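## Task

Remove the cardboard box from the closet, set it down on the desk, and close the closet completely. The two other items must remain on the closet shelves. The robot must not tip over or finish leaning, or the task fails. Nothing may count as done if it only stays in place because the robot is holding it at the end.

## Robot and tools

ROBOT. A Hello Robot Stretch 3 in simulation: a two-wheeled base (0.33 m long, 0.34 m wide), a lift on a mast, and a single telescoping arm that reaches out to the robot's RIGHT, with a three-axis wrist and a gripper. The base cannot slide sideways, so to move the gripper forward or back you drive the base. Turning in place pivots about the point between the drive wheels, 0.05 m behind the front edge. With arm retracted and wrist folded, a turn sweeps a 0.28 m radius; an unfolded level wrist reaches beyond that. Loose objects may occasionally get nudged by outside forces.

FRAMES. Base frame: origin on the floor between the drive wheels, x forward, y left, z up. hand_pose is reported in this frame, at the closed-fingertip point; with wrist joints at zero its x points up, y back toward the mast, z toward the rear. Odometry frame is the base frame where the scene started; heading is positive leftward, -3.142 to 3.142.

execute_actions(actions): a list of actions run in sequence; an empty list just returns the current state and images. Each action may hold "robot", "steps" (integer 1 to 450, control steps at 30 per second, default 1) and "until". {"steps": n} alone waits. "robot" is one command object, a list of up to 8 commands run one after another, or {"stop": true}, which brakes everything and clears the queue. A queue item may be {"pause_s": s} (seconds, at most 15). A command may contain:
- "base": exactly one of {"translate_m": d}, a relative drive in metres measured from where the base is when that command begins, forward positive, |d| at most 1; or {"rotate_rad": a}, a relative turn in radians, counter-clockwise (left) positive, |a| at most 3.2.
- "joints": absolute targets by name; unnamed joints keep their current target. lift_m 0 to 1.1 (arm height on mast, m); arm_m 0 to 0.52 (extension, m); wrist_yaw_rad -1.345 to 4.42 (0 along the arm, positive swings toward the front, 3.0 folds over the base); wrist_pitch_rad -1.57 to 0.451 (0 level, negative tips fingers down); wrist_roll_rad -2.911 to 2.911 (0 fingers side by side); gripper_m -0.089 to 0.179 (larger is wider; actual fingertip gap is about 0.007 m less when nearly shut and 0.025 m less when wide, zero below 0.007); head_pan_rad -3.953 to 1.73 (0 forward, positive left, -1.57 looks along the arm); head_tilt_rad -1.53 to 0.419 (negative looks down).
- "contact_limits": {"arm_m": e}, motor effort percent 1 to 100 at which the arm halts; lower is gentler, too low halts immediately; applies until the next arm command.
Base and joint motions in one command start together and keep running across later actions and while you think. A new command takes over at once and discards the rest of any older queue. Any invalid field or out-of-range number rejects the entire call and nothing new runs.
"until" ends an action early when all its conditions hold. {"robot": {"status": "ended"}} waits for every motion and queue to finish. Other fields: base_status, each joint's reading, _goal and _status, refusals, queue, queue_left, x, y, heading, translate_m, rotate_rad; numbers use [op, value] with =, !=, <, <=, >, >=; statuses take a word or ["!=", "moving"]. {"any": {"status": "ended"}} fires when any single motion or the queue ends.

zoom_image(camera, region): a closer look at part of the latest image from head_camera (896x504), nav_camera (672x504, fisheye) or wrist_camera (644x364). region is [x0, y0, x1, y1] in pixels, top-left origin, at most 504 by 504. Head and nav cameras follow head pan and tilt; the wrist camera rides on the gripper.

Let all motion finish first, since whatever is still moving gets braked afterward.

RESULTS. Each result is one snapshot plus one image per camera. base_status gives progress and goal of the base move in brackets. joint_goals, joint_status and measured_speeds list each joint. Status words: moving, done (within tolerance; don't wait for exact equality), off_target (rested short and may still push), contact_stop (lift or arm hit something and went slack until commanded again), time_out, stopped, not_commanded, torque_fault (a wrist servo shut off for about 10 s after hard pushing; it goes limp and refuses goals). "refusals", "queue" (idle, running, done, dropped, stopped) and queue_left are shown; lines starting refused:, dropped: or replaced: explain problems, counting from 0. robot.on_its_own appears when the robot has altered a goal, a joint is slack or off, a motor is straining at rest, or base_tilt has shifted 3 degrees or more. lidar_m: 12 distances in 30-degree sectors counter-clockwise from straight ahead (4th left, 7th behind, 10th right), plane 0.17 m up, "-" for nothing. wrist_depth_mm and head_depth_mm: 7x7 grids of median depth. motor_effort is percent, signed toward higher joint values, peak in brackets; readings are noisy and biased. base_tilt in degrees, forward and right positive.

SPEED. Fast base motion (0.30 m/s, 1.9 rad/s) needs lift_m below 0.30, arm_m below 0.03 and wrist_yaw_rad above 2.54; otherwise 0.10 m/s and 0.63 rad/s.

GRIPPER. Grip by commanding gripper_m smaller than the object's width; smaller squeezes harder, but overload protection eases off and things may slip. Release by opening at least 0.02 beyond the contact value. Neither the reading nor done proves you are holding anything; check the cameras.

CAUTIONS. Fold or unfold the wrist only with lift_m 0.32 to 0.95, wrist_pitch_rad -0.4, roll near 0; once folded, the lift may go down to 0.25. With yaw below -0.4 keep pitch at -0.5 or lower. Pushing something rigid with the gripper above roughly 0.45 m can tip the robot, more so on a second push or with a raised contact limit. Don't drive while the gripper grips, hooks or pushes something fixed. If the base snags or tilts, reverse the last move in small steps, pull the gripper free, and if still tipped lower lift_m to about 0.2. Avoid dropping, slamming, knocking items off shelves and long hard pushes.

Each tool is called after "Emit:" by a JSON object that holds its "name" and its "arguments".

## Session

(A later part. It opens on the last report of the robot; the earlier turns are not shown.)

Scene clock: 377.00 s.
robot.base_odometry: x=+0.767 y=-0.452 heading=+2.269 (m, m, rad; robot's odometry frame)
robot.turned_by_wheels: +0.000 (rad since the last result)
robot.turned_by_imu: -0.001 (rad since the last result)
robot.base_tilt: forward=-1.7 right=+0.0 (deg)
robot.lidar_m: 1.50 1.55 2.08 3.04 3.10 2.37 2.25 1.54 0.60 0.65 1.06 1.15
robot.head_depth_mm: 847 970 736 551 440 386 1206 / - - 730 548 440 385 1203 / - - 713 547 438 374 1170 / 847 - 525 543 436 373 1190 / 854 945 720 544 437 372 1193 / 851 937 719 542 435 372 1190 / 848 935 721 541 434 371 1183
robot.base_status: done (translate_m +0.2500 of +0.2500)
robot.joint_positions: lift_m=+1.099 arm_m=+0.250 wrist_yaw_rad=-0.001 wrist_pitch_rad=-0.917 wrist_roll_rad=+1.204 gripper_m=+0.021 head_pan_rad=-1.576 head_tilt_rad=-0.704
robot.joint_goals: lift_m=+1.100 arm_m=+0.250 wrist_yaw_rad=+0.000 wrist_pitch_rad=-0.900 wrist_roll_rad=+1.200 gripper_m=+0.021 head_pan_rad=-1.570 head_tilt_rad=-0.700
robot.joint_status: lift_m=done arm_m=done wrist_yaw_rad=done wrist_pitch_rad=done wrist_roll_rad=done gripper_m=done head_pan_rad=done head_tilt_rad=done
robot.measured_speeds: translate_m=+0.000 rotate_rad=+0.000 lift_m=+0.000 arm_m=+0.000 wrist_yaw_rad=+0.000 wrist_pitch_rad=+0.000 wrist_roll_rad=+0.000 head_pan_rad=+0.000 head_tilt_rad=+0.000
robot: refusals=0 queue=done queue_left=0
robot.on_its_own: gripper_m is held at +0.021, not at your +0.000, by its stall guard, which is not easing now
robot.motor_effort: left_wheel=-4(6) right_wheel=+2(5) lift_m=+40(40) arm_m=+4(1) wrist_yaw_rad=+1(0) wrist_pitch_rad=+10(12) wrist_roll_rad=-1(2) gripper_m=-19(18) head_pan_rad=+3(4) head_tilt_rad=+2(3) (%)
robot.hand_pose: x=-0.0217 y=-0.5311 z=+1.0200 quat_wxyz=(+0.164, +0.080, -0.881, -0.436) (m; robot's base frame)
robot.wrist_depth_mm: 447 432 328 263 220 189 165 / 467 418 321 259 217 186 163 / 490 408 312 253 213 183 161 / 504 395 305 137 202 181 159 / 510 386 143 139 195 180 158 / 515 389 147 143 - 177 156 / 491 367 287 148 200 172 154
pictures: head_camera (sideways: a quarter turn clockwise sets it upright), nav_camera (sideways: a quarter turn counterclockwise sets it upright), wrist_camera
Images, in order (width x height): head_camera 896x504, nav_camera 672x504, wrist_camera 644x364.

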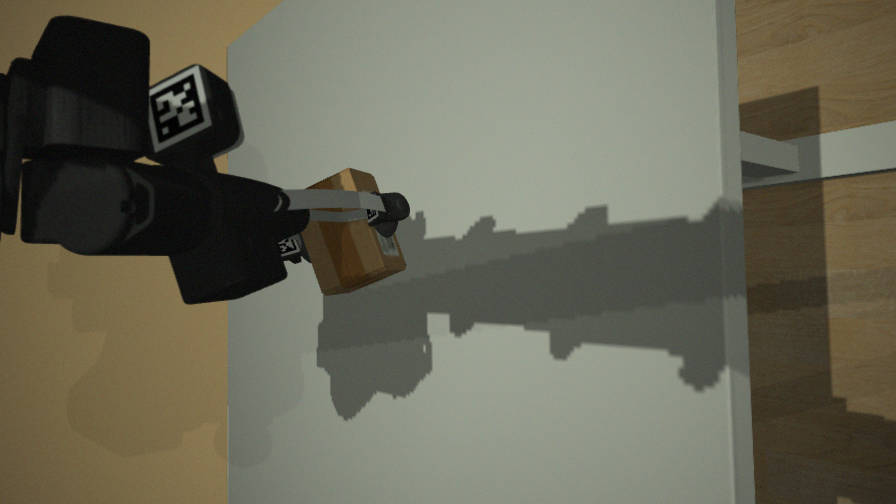

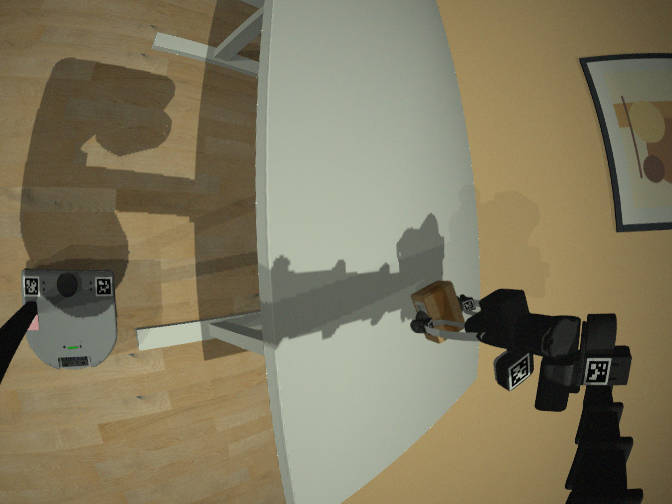

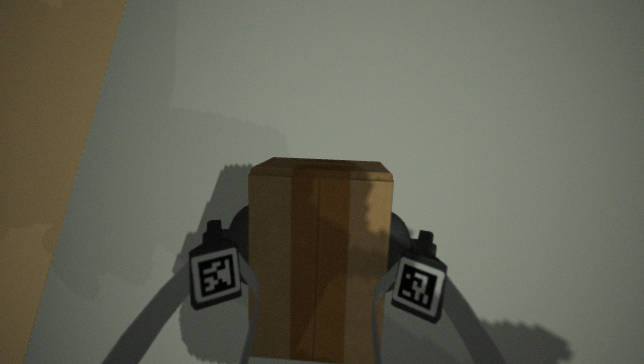

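Emit:
{"name": "execute_actions", "arguments": {"actions": [{"robot":[{"joints":{"wrist_pitch_rad":-1.4}},{"joints":{"gripper_m":0.13}},{"joints":{"wrist_pitch_rad":-0.3}},{"joints":{"arm_m":0,"wrist_roll_rad":0}}],"steps":450,"until":{"robot":{"status":"ended"}}}]}}

Scene clock: 383.70 s.
robot.base_odometry: x=+0.767 y=-0.452 heading=+2.269 (m, m, rad; robot's odometry frame)
robot.turned_by_wheels: +0.000 (rad since the last result)
robot.turned_by_imu: +0.002 (rad since the last result)
robot.base_tilt: forward=-1.6 right=+0.0 (deg)
robot.lidar_m: 1.50 1.55 2.08 3.03 3.10 2.37 2.25 1.53 0.60 0.66 1.06 1.15
robot.head_depth_mm: 847 974 740 554 441 385 1203 / - - 734 549 439 376 1198 / - - 732 529 439 375 1170 / 843 - 666 475 438 374 1194 / 855 940 727 545 437 373 1190 / 852 932 723 542 436 372 1183 / 846 934 717 542 434 372 1192
robot.base_status: done (translate_m +0.2500 of +0.2500)
robot.joint_positions: lift_m=+1.100 arm_m=+0.250 wrist_yaw_rad=-0.002 wrist_pitch_rad=-1.194 wrist_roll_rad=+1.201 gripper_m=+0.130 head_pan_rad=-1.576 head_tilt_rad=-0.702
robot.joint_goals: lift_m=+1.100 arm_m=+0.250 wrist_yaw_rad=+0.000 wrist_pitch_rad=-1.183 wrist_roll_rad=+1.200 gripper_m=+0.130 head_pan_rad=-1.570 head_tilt_rad=-0.700
robot.joint_status: lift_m=done arm_m=done wrist_yaw_rad=done wrist_pitch_rad=time_out wrist_roll_rad=done gripper_m=done head_pan_rad=done head_tilt_rad=done
robot.measured_speeds: translate_m=+0.000 rotate_rad=+0.000 lift_m=+0.000 arm_m=+0.000 wrist_yaw_rad=+0.000 wrist_pitch_rad=+0.000 wrist_roll_rad=+0.000 head_pan_rad=+0.000 head_tilt_rad=+0.000
robot: refusals=0 queue=dropped queue_left=0
robot.on_its_own: wrist_pitch_rad is held at -1.183, not at your -0.300, since a time_out
robot.motor_effort: left_wheel=+0(15) right_wheel=+0(11) lift_m=+20(39) arm_m=+3(5) wrist_yaw_rad=+2(14) wrist_pitch_rad=+6(100) wrist_roll_rad=-1(15) gripper_m=-1(78) head_pan_rad=+3(3) head_tilt_rad=+2(2) (%)
robot.hand_pose: x=-0.0218 y=-0.4663 z=+0.9918 quat_wxyz=(+0.152, +0.102, -0.813, -0.553) (m; robot's base frame)
robot.wrist_depth_mm: 281 254 225 203 185 171 157 / 282 255 226 204 186 171 158 / 286 257 229 205 186 171 158 / 288 258 227 207 186 172 159 / 290 267 231 154 143 172 160 / 294 - 231 154 142 169 160 / 299 264 233 155 143 177 161
pictures: head_camera (sideways: a quarter turn clockwise sets it upright), nav_camera (sideways: a quarter turn counterclockwise sets it upright), wrist_camera
dropped: robot: command 2 of its queue: wrist_pitch_rad: time_out
Images, in order (width x height): head_camera 896x504, nav_camera 672x504, wrist_camera 644x364.

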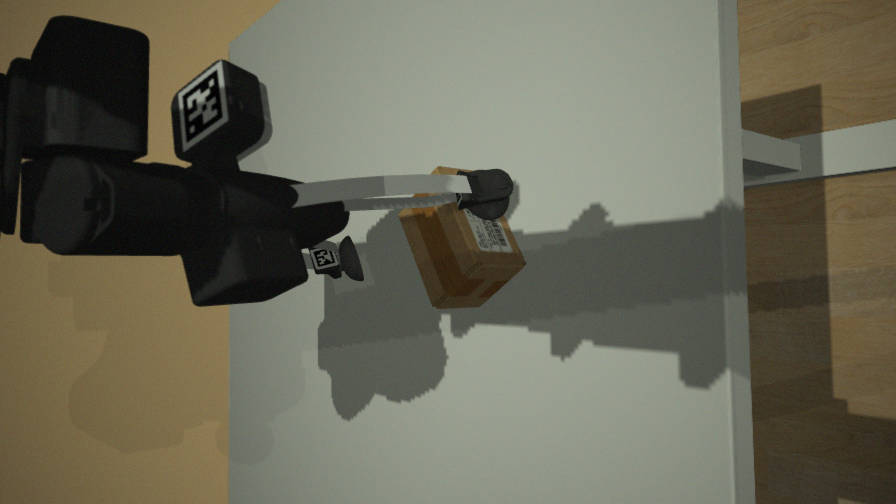

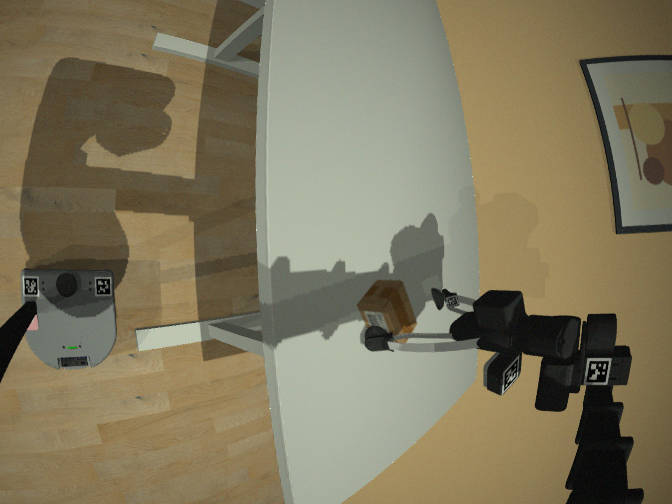

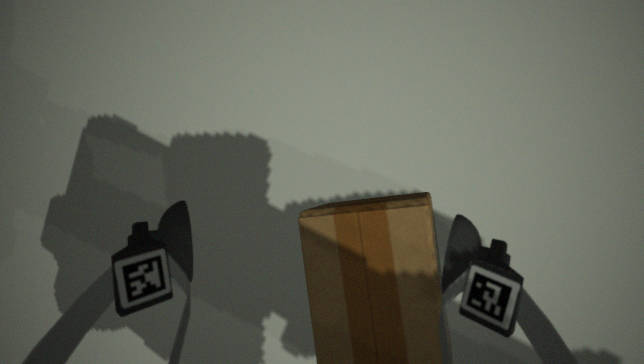

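Emit:
{"name": "execute_actions", "arguments": {"actions": [{"robot":[{"joints":{"arm_m":0.235}},{"base":{"translate_m":-0.1}},{"joints":{"wrist_pitch_rad":-0.3,"gripper_m":0.0}},{"joints":{"arm_m":0,"wrist_roll_rad":0}}],"steps":450,"until":{"robot":{"status":"ended"}}}]}}

Scene clock: 391.47 s.
robot.base_odometry: x=+0.831 y=-0.529 heading=+2.269 (m, m, rad; robot's odometry frame)
robot.turned_by_wheels: +0.000 (rad since the last result)
robot.turned_by_imu: -0.017 (rad since the last result)
robot.base_tilt: forward=-1.6 right=-0.1 (deg)
robot.lidar_m: 1.60 1.65 2.19 3.04 3.09 2.27 2.15 1.57 1.09 0.58 1.06 1.25
robot.head_depth_mm: - - - - 418 386 1199 / - - - - - 384 1199 / - - - - - 384 1166 / - 965 - 530 426 383 1182 / 857 949 730 498 437 374 1192 / 856 932 725 472 436 373 1195 / 851 933 722 543 436 372 1189
robot.base_status: done (translate_m -0.1000 of -0.1000)
robot.joint_positions: lift_m=+1.100 arm_m=+0.001 wrist_yaw_rad=+0.000 wrist_pitch_rad=-0.322 wrist_roll_rad=+0.003 gripper_m=+0.000 head_pan_rad=-1.576 head_tilt_rad=-0.700
robot.joint_goals: lift_m=+1.100 arm_m=+0.000 wrist_yaw_rad=+0.000 wrist_pitch_rad=-0.300 wrist_roll_rad=+0.000 gripper_m=+0.000 head_pan_rad=-1.570 head_tilt_rad=-0.700
robot.joint_status: lift_m=done arm_m=done wrist_yaw_rad=done wrist_pitch_rad=done wrist_roll_rad=done gripper_m=done head_pan_rad=done head_tilt_rad=done
robot.measured_speeds: translate_m=+0.000 rotate_rad=+0.000 lift_m=+0.000 arm_m=+0.000 wrist_yaw_rad=+0.000 wrist_pitch_rad=+0.000 wrist_roll_rad=+0.000 head_pan_rad=+0.000 head_tilt_rad=+0.000
robot: refusals=0 queue=done queue_left=0
robot.motor_effort: left_wheel=+0(13) right_wheel=+0(20) lift_m=+22(22) arm_m=-3(9) wrist_yaw_rad=-1(9) wrist_pitch_rad=+13(100) wrist_roll_rad=-1(9) gripper_m=-3(100) head_pan_rad=+3(4) head_tilt_rad=+1(1) (%)
robot.hand_pose: x=-0.0214 y=-0.3817 z=+1.1350 quat_wxyz=(+0.697, +0.113, -0.699, -0.114) (m; robot's base frame)
robot.wrist_depth_mm: 716 721 719 724 745 750 756 / 771 768 779 783 794 795 815 / 720 742 775 806 850 870 894 / 539 550 570 600 637 975 987 / 431 439 449 - 470 - - / 360 364 383 - 388 - - / 308 264 303 323 328 340 -
pictures: head_camera (sideways: a quarter turn clockwise sets it upright), nav_camera (sideways: a quarter turn counterclockwise sets it upright), wrist_camera
Images, in order (width x height): head_camera 896x504, nav_camera 672x504, wrist_camera 644x364.

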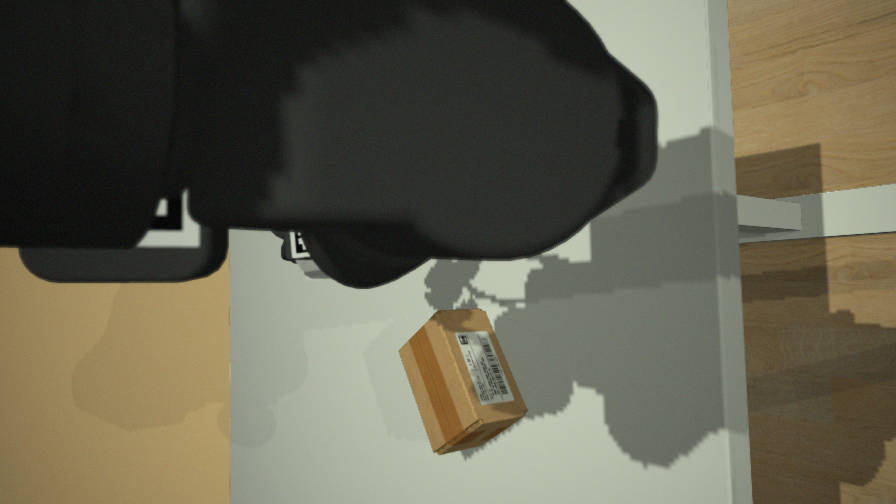

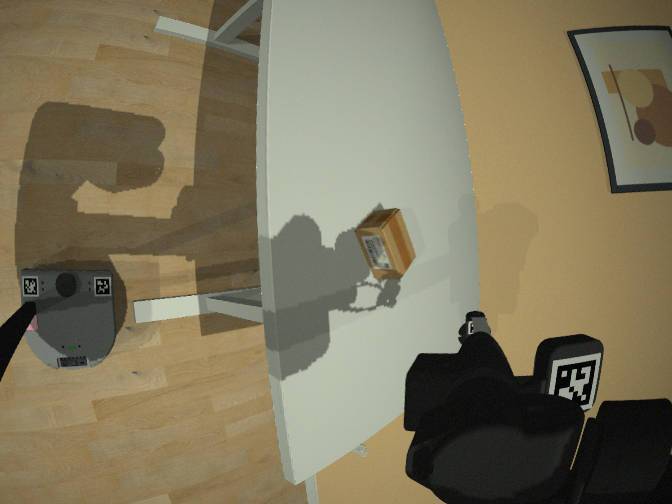

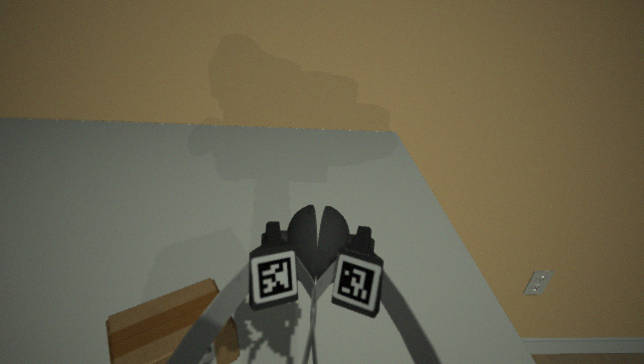

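Emit:
{"name": "execute_actions", "arguments": {"actions": [{"robot":[{"base":{"rotate_rad":1.58}},{"base":{"translate_m":0.3},"joints":{"lift_m":0.9,"wrist_pitch_rad":-0.4}},{"joints":{"wrist_yaw_rad":3.0},"base":{"translate_m":0.2}},{"joints":{"lift_m":0.28},"base":{"translate_m":0.6}},{"base":{"translate_m":0.65}},{"base":{"translate_m":0.63}},{"base":{"rotate_rad":1.57},"joints":{"lift_m":0.6,"head_tilt_rad":-0.5}},{"joints":{"wrist_yaw_rad":0}}],"steps":450,"until":{"robot":{"status":"ended"}}},{"steps":450,"until":{"robot":{"status":"ended"}}},{"steps":450,"until":{"robot":{"status":"ended"}}},{"robot":{"joints":{"lift_m":0.955,"wrist_pitch_rad":0,"arm_m":0.08}},"steps":450,"until":{"robot":{"status":"ended"}}}]}}

Scene clock: 433.03 s.
robot.base_odometry: x=-0.978 y=-2.075 heading=-0.865 (m, m, rad; robot's odometry frame)
robot.turned_by_wheels: +3.150 (rad since the last result)
robot.turned_by_imu: +3.124 (rad since the last result)
robot.base_tilt: forward=-1.7 right=+0.1 (deg)
robot.lidar_m: 2.31 2.36 3.09 2.97 2.21 1.56 1.47 1.50 0.69 0.65 0.66 0.98
robot.head_depth_mm: 533 578 632 698 - - - / 529 573 628 684 - - - / 524 568 623 677 - - 1038 / 523 566 617 667 - 861 1003 / 517 561 612 674 750 843 973 / 512 556 606 668 742 838 956 / 509 553 602 664 736 826 1218
robot.base_status: done (rotate_rad +1.5699 of +1.5700)
robot.joint_positions: lift_m=+0.955 arm_m=+0.080 wrist_yaw_rad=+0.001 wrist_pitch_rad=-0.024 wrist_roll_rad=+0.003 gripper_m=+0.000 head_pan_rad=-1.576 head_tilt_rad=-0.507
robot.joint_goals: lift_m=+0.955 arm_m=+0.080 wrist_yaw_rad=+0.000 wrist_pitch_rad=+0.000 wrist_roll_rad=+0.000 gripper_m=+0.000 head_pan_rad=-1.570 head_tilt_rad=-0.500
robot.joint_status: lift_m=done arm_m=done wrist_yaw_rad=done wrist_pitch_rad=done wrist_roll_rad=done gripper_m=done head_pan_rad=done head_tilt_rad=done
robot.measured_speeds: translate_m=+0.000 rotate_rad=+0.000 lift_m=+0.000 arm_m=+0.000 wrist_yaw_rad=+0.000 wrist_pitch_rad=+0.000 wrist_roll_rad=+0.000 head_pan_rad=+0.000 head_tilt_rad=+0.000
robot: refusals=0 queue=done queue_left=0
robot.motor_effort: left_wheel=-3(77) right_wheel=+2(6) lift_m=+39(40) arm_m=+4(3) wrist_yaw_rad=-1(3) wrist_pitch_rad=+14(15) wrist_roll_rad=-1(1) gripper_m=-2(2) head_pan_rad=+4(3) head_tilt_rad=+4(26) (%)
robot.hand_pose: x=-0.0211 y=-0.4802 z=+1.0631 quat_wxyz=(+0.706, +0.009, -0.708, -0.008) (m; robot's base frame)
robot.wrist_depth_mm: 288 295 300 303 308 314 320 / 299 306 309 315 321 327 332 / 312 315 321 325 332 341 348 / 327 328 333 339 345 354 379 / 332 340 342 - 359 369 393 / 348 355 357 - 374 382 409 / 365 369 377 384 393 402 422
pictures: head_camera (sideways: a quarter turn clockwise sets it upright), nav_camera (sideways: a quarter turn counterclockwise sets it upright), wrist_camera
Images, in order (width x height): head_camera 896x504, nav_camera 672x504, wrist_camera 644x364.

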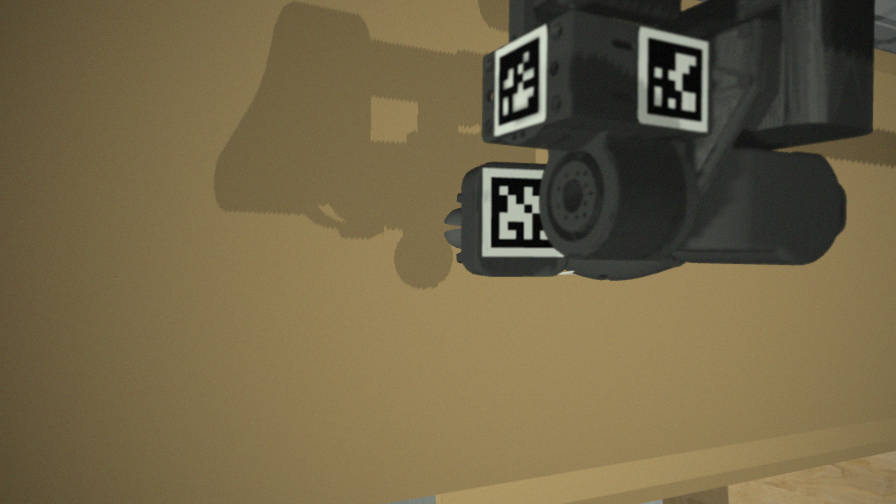

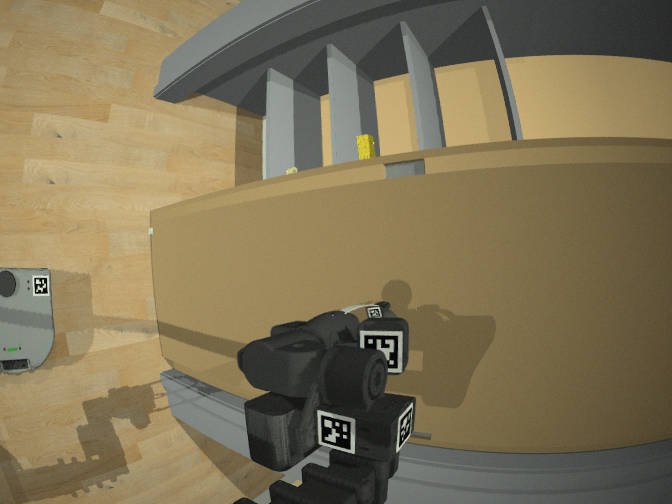

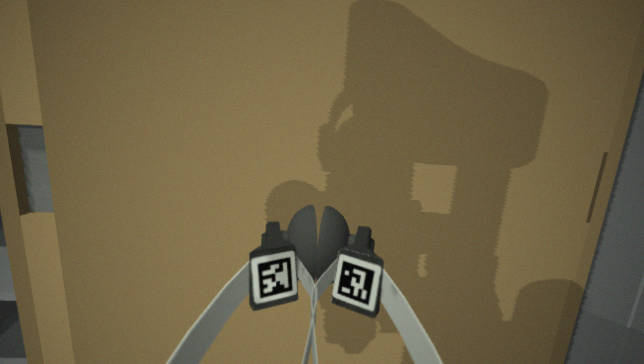

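Emit:
{"name": "execute_actions", "arguments": {"actions": [{"robot":[{"base":{"rotate_rad":0.08}},{"base":{"translate_m":0.21}}],"steps":450,"until":{"robot":{"status":"ended"}}}]}}

Scene clock: 437.77 s.
robot.base_odometry: x=-0.829 y=-2.223 heading=-0.785 (m, m, rad; robot's odometry frame)
robot.turned_by_wheels: +0.080 (rad since the last result)
robot.turned_by_imu: +0.079 (rad since the last result)
robot.base_tilt: forward=-1.6 right=-0.1 (deg)
robot.lidar_m: 2.10 2.19 3.04 2.95 2.32 1.74 1.68 0.90 0.67 0.65 0.83 0.91
robot.head_depth_mm: 521 564 616 679 - - - / 520 565 618 671 - - - / 520 566 619 670 - - 1024 / 522 566 618 676 - 862 1004 / 1134 1249 1215 1275 1408 1567 1314 / 1136 1245 1206 1234 1413 1559 1320 / 1131 1238 1191 1277 1395 1547 1322
robot.base_status: done (translate_m +0.2100 of +0.2100)
robot.joint_positions: lift_m=+0.955 arm_m=+0.080 wrist_yaw_rad=+0.001 wrist_pitch_rad=-0.024 wrist_roll_rad=+0.003 gripper_m=+0.000 head_pan_rad=-1.576 head_tilt_rad=-0.507
robot.joint_goals: lift_m=+0.955 arm_m=+0.080 wrist_yaw_rad=+0.000 wrist_pitch_rad=+0.000 wrist_roll_rad=+0.000 gripper_m=+0.000 head_pan_rad=-1.570 head_tilt_rad=-0.500
robot.joint_status: lift_m=done arm_m=done wrist_yaw_rad=done wrist_pitch_rad=done wrist_roll_rad=done gripper_m=done head_pan_rad=done head_tilt_rad=done
robot.measured_speeds: translate_m=+0.000 rotate_rad=+0.000 lift_m=+0.000 arm_m=+0.000 wrist_yaw_rad=+0.000 wrist_pitch_rad=+0.000 wrist_roll_rad=+0.000 head_pan_rad=+0.000 head_tilt_rad=+0.000
robot: refusals=0 queue=done queue_left=0
robot.motor_effort: left_wheel=-4(9) right_wheel=+2(4) lift_m=+39(39) arm_m=+3(4) wrist_yaw_rad=-1(2) wrist_pitch_rad=+14(14) wrist_roll_rad=-1(1) gripper_m=-3(3) head_pan_rad=+3(3) head_tilt_rad=+4(4) (%)
robot.hand_pose: x=-0.0212 y=-0.4802 z=+1.0631 quat_wxyz=(+0.706, +0.009, -0.708, -0.008) (m; robot's base frame)
robot.wrist_depth_mm: 779 945 869 303 301 301 299 / 807 - - 314 313 310 310 / 747 967 - 328 325 323 321 / 820 - - 343 337 334 333 / 824 - - - 349 348 346 / 787 831 806 - 365 362 359 / 856 - 996 377 381 377 377
pictures: head_camera (sideways: a quarter turn clockwise sets it upright), nav_camera (sideways: a quarter turn counterclockwise sets it upright), wrist_camera
Images, in order (width x height): head_camera 896x504, nav_camera 672x504, wrist_camera 644x364.

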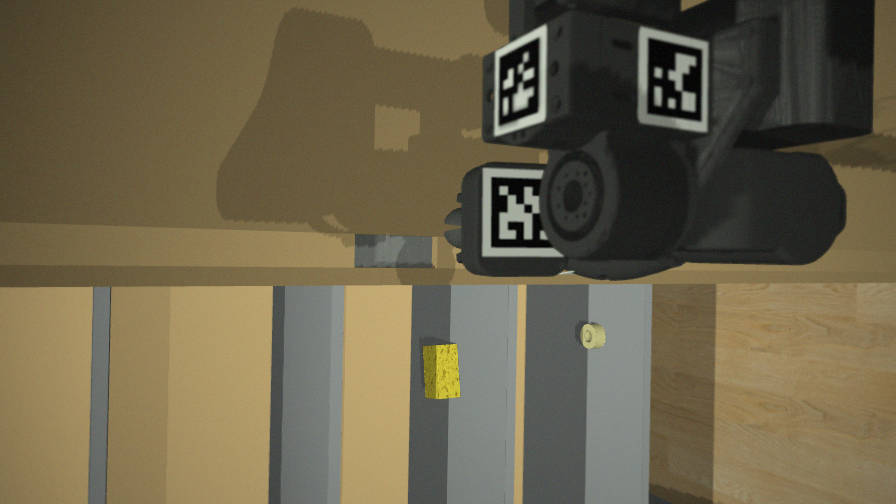

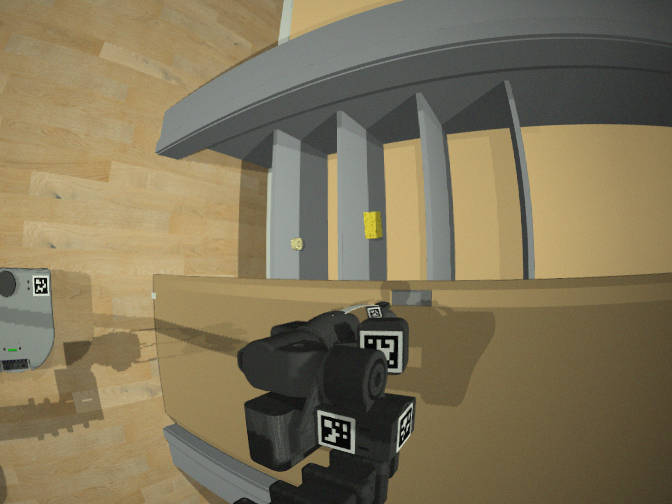

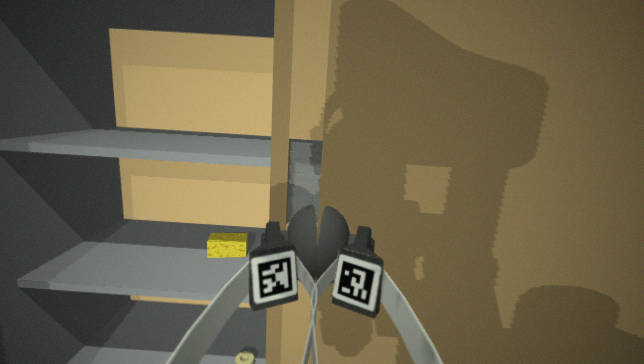

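Emit:
{"name": "execute_actions", "arguments": {"actions": [{"robot":{"joints":{"wrist_roll_rad":1.57,"arm_m":0.17},"base":{"translate_m":0.013}},"steps":300,"until":{"robot":{"status":"ended"}}},{"robot":{"joints":{"arm_m":0.33},"contact_limits":{"arm_m":12}},"steps":200,"until":{"robot":{"status":"ended"}}},{"robot":{"base":{"translate_m":0.12}},"steps":200,"until":{"robot":{"status":"ended"}}},{"robot":{"joints":{"arm_m":0.33},"contact_limits":{"arm_m":12}},"steps":200,"until":{"robot":{"status":"ended"}}},{"robot":{"base":{"translate_m":0.12}},"steps":200,"until":{"robot":{"status":"ended"}}},{"robot":{"joints":{"arm_m":0.33},"contact_limits":{"arm_m":12}},"steps":200,"until":{"robot":{"status":"ended"}}}]}}

Scene clock: 447.10 s.
robot.base_odometry: x=-0.650 y=-2.402 heading=-0.785 (m, m, rad; robot's odometry frame)
robot.turned_by_wheels: +0.000 (rad since the last result)
robot.turned_by_imu: -0.065 (rad since the last result)
robot.base_tilt: forward=-1.7 right=-0.3 (deg)
robot.lidar_m: 1.86 1.90 2.51 2.97 2.85 2.02 1.92 1.04 0.68 0.65 0.69 1.85
robot.head_depth_mm: 530 576 630 - - 879 1011 / 527 573 620 - 782 867 998 / 524 568 614 - 788 863 989 / 549 580 635 - 1269 887 1026 / 1118 1232 1235 1273 1357 1561 1322 / 1125 1225 1230 1277 1363 1556 1328 / 1119 1222 1215 1246 1293 1436 1082
robot.base_status: done (translate_m +0.1200 of +0.1200)
robot.joint_positions: lift_m=+0.955 arm_m=+0.243 wrist_yaw_rad=-0.054 wrist_pitch_rad=-0.030 wrist_roll_rad=+1.570 gripper_m=+0.000 head_pan_rad=-1.576 head_tilt_rad=-0.505
robot.joint_goals: lift_m=+0.955 arm_m=+0.244 wrist_yaw_rad=-0.050 wrist_pitch_rad=+0.000 wrist_roll_rad=+1.570 gripper_m=+0.000 head_pan_rad=-1.570 head_tilt_rad=-0.500
robot.joint_status: lift_m=done arm_m=contact_stop wrist_yaw_rad=done wrist_pitch_rad=done wrist_roll_rad=done gripper_m=done head_pan_rad=done head_tilt_rad=done
robot.measured_speeds: translate_m=+0.000 rotate_rad=+0.000 lift_m=+0.000 arm_m=-0.008 wrist_yaw_rad=+0.000 wrist_pitch_rad=+0.000 wrist_roll_rad=+0.000 head_pan_rad=+0.000 head_tilt_rad=+0.000
robot: refusals=0 queue=dropped queue_left=0
robot.on_its_own: wrist_yaw_rad is held at -0.050, not at your +0.000, by its stall guard, which is not easing now; arm_m is slack since a contact_stop, until your next command for it (your +0.330 is given up)
robot.motor_effort: left_wheel=+0(26) right_wheel=+0(22) lift_m=+37(39) arm_m=+7(11) wrist_yaw_rad=+3(57) wrist_pitch_rad=+18(22) wrist_roll_rad=+0(2) gripper_m=-3(3) head_pan_rad=+3(3) head_tilt_rad=+2(4) (%)
robot.contact_limits: arm_m 12 (drawing in: default 18, maximum 30; extending or still: default 26, maximum 42)
robot.hand_pose: x=-0.0351 y=-0.6435 z=+1.0613 quat_wxyz=(+0.000, -0.027, -1.000, -0.015) (m; robot's base frame)
robot.wrist_depth_mm: 163 164 166 168 169 171 173 / 164 166 168 169 172 173 175 / 166 168 170 172 174 175 178 / 168 171 172 174 176 178 180 / 171 173 174 - 180 181 183 / 538 175 175 - 182 183 186 / 854 670 916 901 872 617 747
pictures: head_camera (sideways: a quarter turn clockwise sets it upright), nav_camera (sideways: a quarter turn counterclockwise sets it upright), wrist_camera
replaced: robot.arm_m: its motion had ended contact_stop
replaced: robot.arm_m: its motion had ended contact_stop
Images, in order (width x height): head_camera 896x504, nav_camera 672x504, wrist_camera 644x364.

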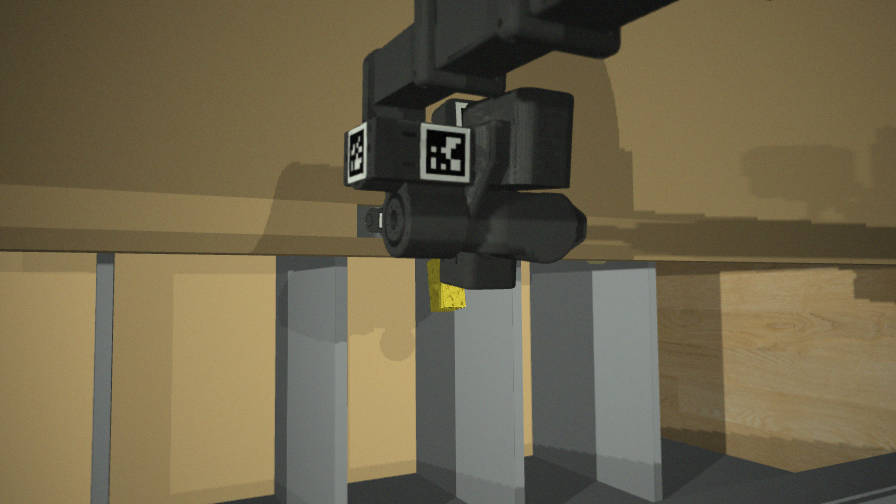

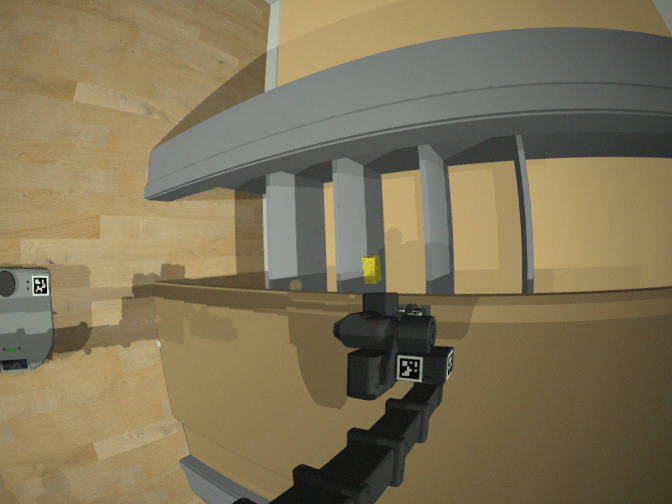

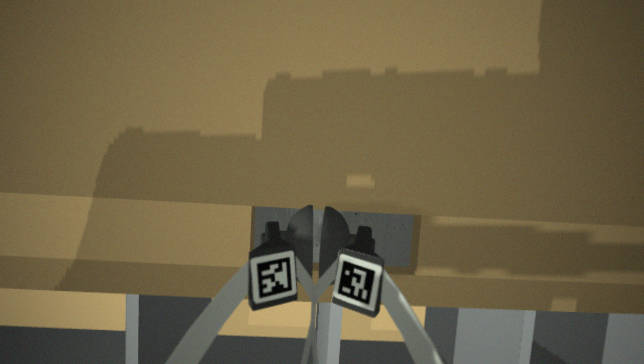

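Still seated. ~0.27 left.

Emit:
{"name": "execute_actions", "arguments": {"actions": [{"robot":{"base":{"rotate_rad":0.1}},"steps":200,"until":{"robot":{"status":"ended"}}},{"robot":{"joints":{"arm_m":0.33},"contact_limits":{"arm_m":12}},"steps":200,"until":{"robot":{"status":"ended"}}},{"robot":{"base":{"translate_m":0.12}},"steps":200,"until":{"robot":{"status":"ended"}}},{"robot":{"joints":{"arm_m":0.33},"contact_limits":{"arm_m":12}},"steps":200,"until":{"robot":{"status":"ended"}}},{"robot":{"base":{"rotate_rad":0.08}},"steps":200,"until":{"robot":{"status":"ended"}}},{"robot":{"joints":{"arm_m":0.33},"contact_limits":{"arm_m":12}},"steps":200,"until":{"robot":{"status":"ended"}}}]}}

Scene clock: 453.57 s.
robot.base_odometry: x=-0.558 y=-2.478 heading=-0.605 (m, m, rad; robot's odometry frame)
robot.turned_by_wheels: +0.180 (rad since the last result)
robot.turned_by_imu: +0.068 (rad since the last result)
robot.base_tilt: forward=-1.6 right=-0.1 (deg)
robot.lidar_m: 1.75 1.83 2.54 2.97 2.79 2.09 2.03 0.96 0.67 0.65 0.65 1.81
robot.head_depth_mm: 518 560 611 - 754 843 964 / 517 560 606 - 767 845 968 / 519 561 608 - 775 848 964 / 1118 1219 1012 - 1322 1221 1010 / 1129 1239 1237 1291 1406 1569 1322 / 1120 1208 1098 1169 1249 904 963 / 559 567 600 651 720 824 948
robot.base_status: done (rotate_rad +0.0799 of +0.0800)
robot.joint_positions: lift_m=+0.955 arm_m=+0.239 wrist_yaw_rad=-0.108 wrist_pitch_rad=-0.030 wrist_roll_rad=+1.570 gripper_m=+0.000 head_pan_rad=-1.576 head_tilt_rad=-0.505
robot.joint_goals: lift_m=+0.955 arm_m=+0.239 wrist_yaw_rad=-0.097 wrist_pitch_rad=+0.000 wrist_roll_rad=+1.570 gripper_m=+0.000 head_pan_rad=-1.570 head_tilt_rad=-0.500
robot.joint_status: lift_m=done arm_m=contact_stop wrist_yaw_rad=done wrist_pitch_rad=done wrist_roll_rad=done gripper_m=done head_pan_rad=done head_tilt_rad=done
robot.measured_speeds: translate_m=+0.000 rotate_rad=+0.003 lift_m=+0.000 arm_m=-0.008 wrist_yaw_rad=+0.240 wrist_pitch_rad=+0.000 wrist_roll_rad=+0.000 head_pan_rad=+0.000 head_tilt_rad=+0.000
robot: refusals=0 queue=dropped queue_left=0
robot.on_its_own: wrist_yaw_rad is held at -0.097, not at your +0.000, by its stall guard, which is still easing; arm_m is slack since a contact_stop, until your next command for it (your +0.330 is given up)
robot.motor_effort: left_wheel=-4(29) right_wheel=+1(21) lift_m=+37(37) arm_m=+7(11) wrist_yaw_rad=+7(58) wrist_pitch_rad=+18(18) wrist_roll_rad=+0(0) gripper_m=-3(3) head_pan_rad=+3(3) head_tilt_rad=+2(3) (%)
robot.contact_limits: arm_m 12 (drawing in: default 18, maximum 30; extending or still: default 26, maximum 42)
robot.hand_pose: x=-0.0490 y=-0.6381 z=+1.0613 quat_wxyz=(+0.000, -0.054, -0.998, -0.015) (m; robot's base frame)
robot.wrist_depth_mm: 161 162 164 166 168 169 171 / 164 164 166 168 170 172 174 / 166 167 169 171 173 175 176 / 169 169 172 174 176 178 179 / 170 172 175 - 181 181 183 / 447 176 177 - 182 184 186 / 628 609 663 671 709 644 703
pictures: head_camera (sideways: a quarter turn clockwise sets it upright), nav_camera (sideways: a quarter turn counterclockwise sets it upright), wrist_camera
replaced: robot.arm_m: its motion had ended contact_stop
replaced: robot.arm_m: its motion had ended contact_stop
Images, in order (width x height): head_camera 896x504, nav_camera 672x504, wrist_camera 644x364.

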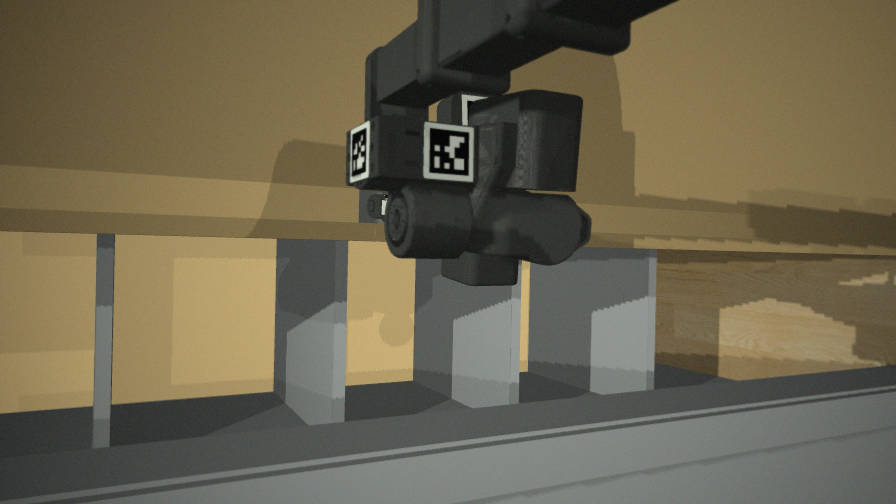

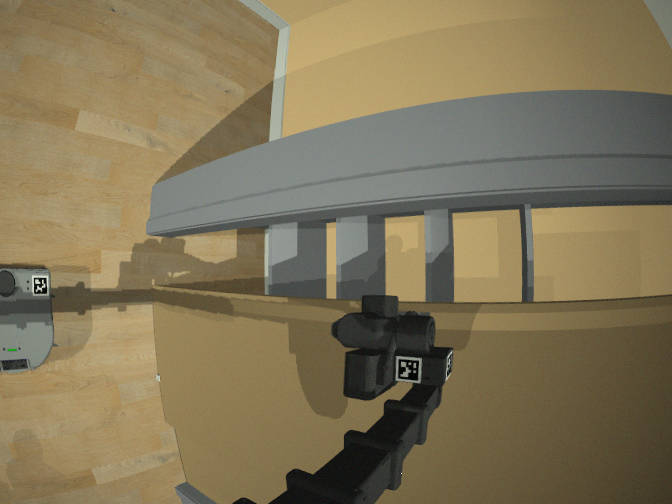

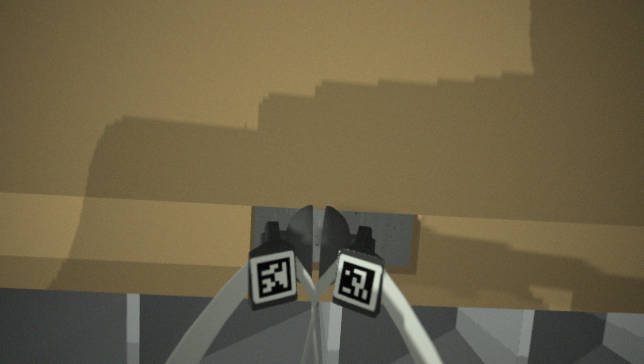

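~0.17 left.

Emit:
{"name": "execute_actions", "arguments": {"actions": [{"robot":{"base":{"rotate_rad":0.09},"joints":{"wrist_yaw_rad":0.0}},"steps":200,"until":{"robot":{"status":"ended"}}},{"robot":{"joints":{"arm_m":0.33},"contact_limits":{"arm_m":12}},"steps":200,"until":{"robot":{"status":"ended"}}},{"robot":{"base":{"rotate_rad":0.09}},"steps":200,"until":{"robot":{"status":"ended"}}},{"robot":{"joints":{"arm_m":0.33},"contact_limits":{"arm_m":12}},"steps":200,"until":{"robot":{"status":"ended"}}}]}}

Scene clock: 456.83 s.
robot.base_odometry: x=-0.558 y=-2.478 heading=-0.425 (m, m, rad; robot's odometry frame)
robot.turned_by_wheels: +0.180 (rad since the last result)
robot.turned_by_imu: +0.041 (rad since the last result)
robot.base_tilt: forward=-1.7 right=-0.1 (deg)
robot.lidar_m: 1.78 1.88 2.69 3.42 2.67 2.05 2.00 0.92 0.66 0.65 0.65 1.82
robot.head_depth_mm: 511 553 602 - 745 831 945 / 514 556 600 - 763 833 948 / 515 558 605 - 771 840 960 / 531 576 632 - 780 857 990 / 1135 1252 1235 1294 1411 1552 1322 / 1075 1117 1048 1160 845 876 986 / 544 563 604 659 738 842 966
robot.base_status: done (rotate_rad +0.0898 of +0.0900)
robot.joint_positions: lift_m=+0.955 arm_m=+0.237 wrist_yaw_rad=-0.006 wrist_pitch_rad=-0.030 wrist_roll_rad=+1.570 gripper_m=+0.000 head_pan_rad=-1.576 head_tilt_rad=-0.505
robot.joint_goals: lift_m=+0.955 arm_m=+0.237 wrist_yaw_rad=+0.000 wrist_pitch_rad=+0.000 wrist_roll_rad=+1.570 gripper_m=+0.000 head_pan_rad=-1.570 head_tilt_rad=-0.500
robot.joint_status: lift_m=done arm_m=contact_stop wrist_yaw_rad=off_target wrist_pitch_rad=done wrist_roll_rad=done gripper_m=done head_pan_rad=done head_tilt_rad=done
robot.measured_speeds: translate_m=+0.000 rotate_rad=+0.002 lift_m=+0.000 arm_m=-0.007 wrist_yaw_rad=+0.210 wrist_pitch_rad=+0.000 wrist_roll_rad=+0.000 head_pan_rad=+0.000 head_tilt_rad=+0.000
robot: refusals=0 queue=dropped queue_left=0
robot.on_its_own: arm_m is slack since a contact_stop, until your next command for it (your +0.330 is given up)
robot.motor_effort: left_wheel=-5(34) right_wheel=+2(17) lift_m=+37(37) arm_m=+6(11) wrist_yaw_rad=+0(74) wrist_pitch_rad=+18(18) wrist_roll_rad=+0(0) gripper_m=-3(3) head_pan_rad=+3(3) head_tilt_rad=+3(3) (%)
robot.contact_limits: arm_m 12 (drawing in: default 18, maximum 30; extending or still: default 26, maximum 42)
robot.hand_pose: x=-0.0228 y=-0.6375 z=+1.0613 quat_wxyz=(+0.001, -0.003, -1.000, -0.015) (m; robot's base frame)
robot.wrist_depth_mm: 148 148 150 151 152 153 155 / 153 154 155 157 158 159 161 / 159 160 161 162 164 166 168 / 165 166 167 169 171 172 173 / 172 172 174 187 188 179 181 / 580 180 180 - 186 187 189 / 501 514 530 548 554 570 584
pictures: head_camera (sideways: a quarter turn clockwise sets it upright), nav_camera (sideways: a quarter turn counterclockwise sets it upright), wrist_camera
replaced: robot.arm_m: its motion had ended contact_stop
Images, in order (width x height): head_camera 896x504, nav_camera 672x504, wrist_camera 644x364.

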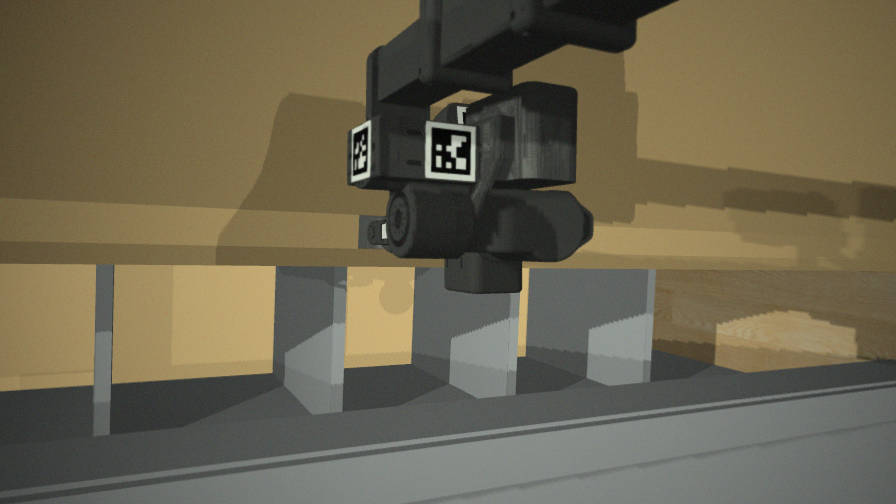

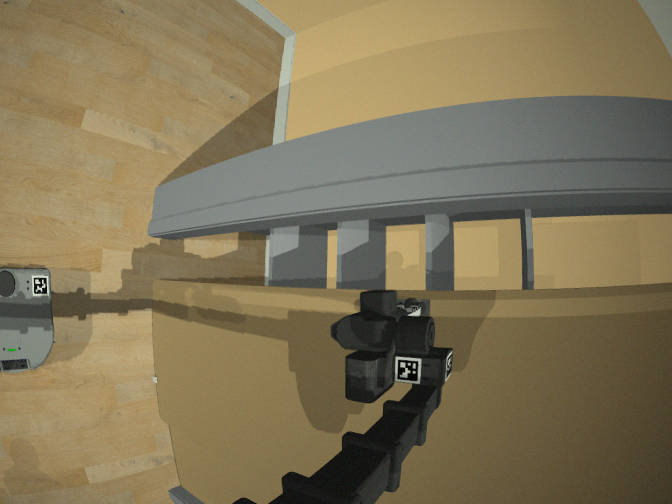

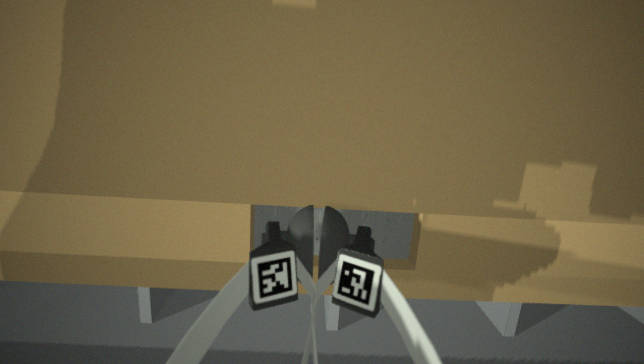

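Emit:
{"name": "execute_actions", "arguments": {"actions": [{"robot":{"joints":{"arm_m":0.233}},"steps":100,"until":{"robot":{"status":"ended"}}},{"robot":{"base":{"translate_m":0.1}},"steps":200,"until":{"robot":{"status":"ended"}}}]}}

Scene clock: 460.07 s.
robot.base_odometry: x=-0.466 y=-2.519 heading=-0.425 (m, m, rad; robot's odometry frame)
robot.turned_by_wheels: +0.000 (rad since the last result)
robot.turned_by_imu: -0.002 (rad since the last result)
robot.base_tilt: forward=-1.7 right=+0.0 (deg)
robot.lidar_m: 1.68 1.77 2.54 3.42 2.79 2.15 2.11 0.93 0.67 0.63 0.67 1.71
robot.head_depth_mm: 513 557 607 - 754 833 953 / 516 560 605 - 773 845 960 / 520 563 608 - 774 849 972 / 1114 581 636 - 1310 887 1027 / 1114 1219 953 769 815 868 981 / 501 544 600 664 737 838 970 / 515 559 611 674 754 871 1253
robot.base_status: done (translate_m +0.1000 of +0.1000)
robot.joint_positions: lift_m=+0.955 arm_m=+0.233 wrist_yaw_rad=-0.016 wrist_pitch_rad=-0.025 wrist_roll_rad=+1.570 gripper_m=+0.000 head_pan_rad=-1.576 head_tilt_rad=-0.505
robot.joint_goals: lift_m=+0.955 arm_m=+0.233 wrist_yaw_rad=+0.000 wrist_pitch_rad=+0.000 wrist_roll_rad=+1.570 gripper_m=+0.000 head_pan_rad=-1.570 head_tilt_rad=-0.500
robot.joint_status: lift_m=done arm_m=done wrist_yaw_rad=off_target wrist_pitch_rad=done wrist_roll_rad=done gripper_m=done head_pan_rad=done head_tilt_rad=done
robot.measured_speeds: translate_m=+0.000 rotate_rad=+0.000 lift_m=+0.000 arm_m=+0.000 wrist_yaw_rad=+0.000 wrist_pitch_rad=+0.000 wrist_roll_rad=+0.000 head_pan_rad=+0.000 head_tilt_rad=+0.000
robot: refusals=0 queue=done queue_left=0
robot.on_its_own: wrist_yaw_rad is at rest, and its effort (+14) is outside its rest range (-12 to +12)
robot.motor_effort: left_wheel=-7(16) right_wheel=+5(19) lift_m=+37(37) arm_m=-1(6) wrist_yaw_rad=+14(52) wrist_pitch_rad=+14(18) wrist_roll_rad=+0(0) gripper_m=-3(3) head_pan_rad=+4(4) head_tilt_rad=+3(3) (%)
robot.hand_pose: x=-0.0255 y=-0.6337 z=+1.0626 quat_wxyz=(+0.001, -0.008, -1.000, -0.013) (m; robot's base frame)
robot.wrist_depth_mm: 156 157 158 160 160 161 163 / 161 162 164 165 166 167 169 / 167 168 169 171 172 174 174 / 174 174 176 177 179 180 181 / 180 181 183 - 188 188 189 / 470 465 474 - 482 195 197 / 244 250 257 265 271 276 286
pictures: head_camera (sideways: a quarter turn clockwise sets it upright), nav_camera (sideways: a quarter turn counterclockwise sets it upright), wrist_camera
Images, in order (width x height): head_camera 896x504, nav_camera 672x504, wrist_camera 644x364.

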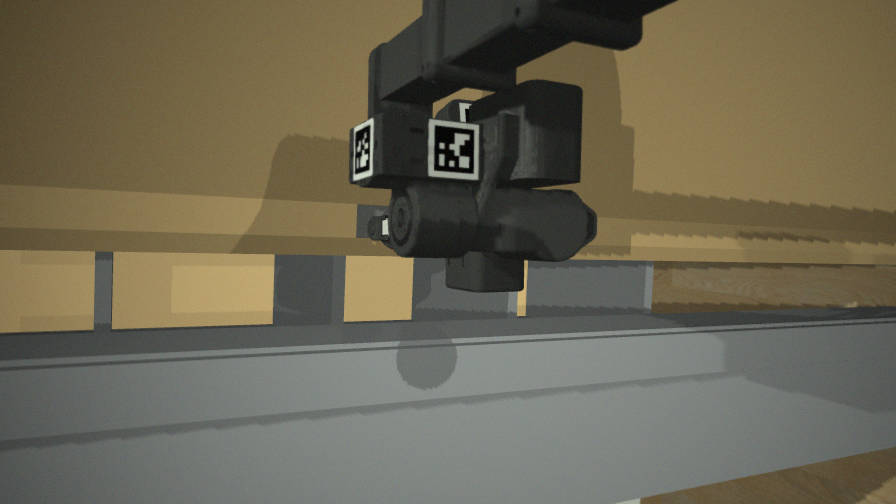

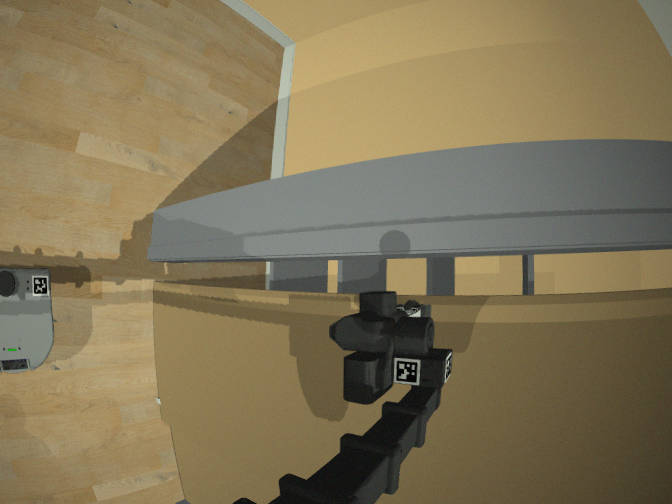

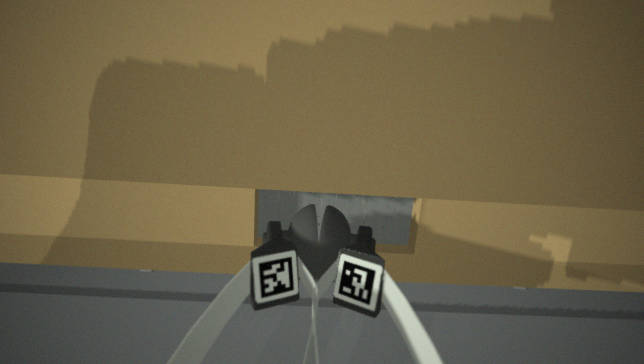

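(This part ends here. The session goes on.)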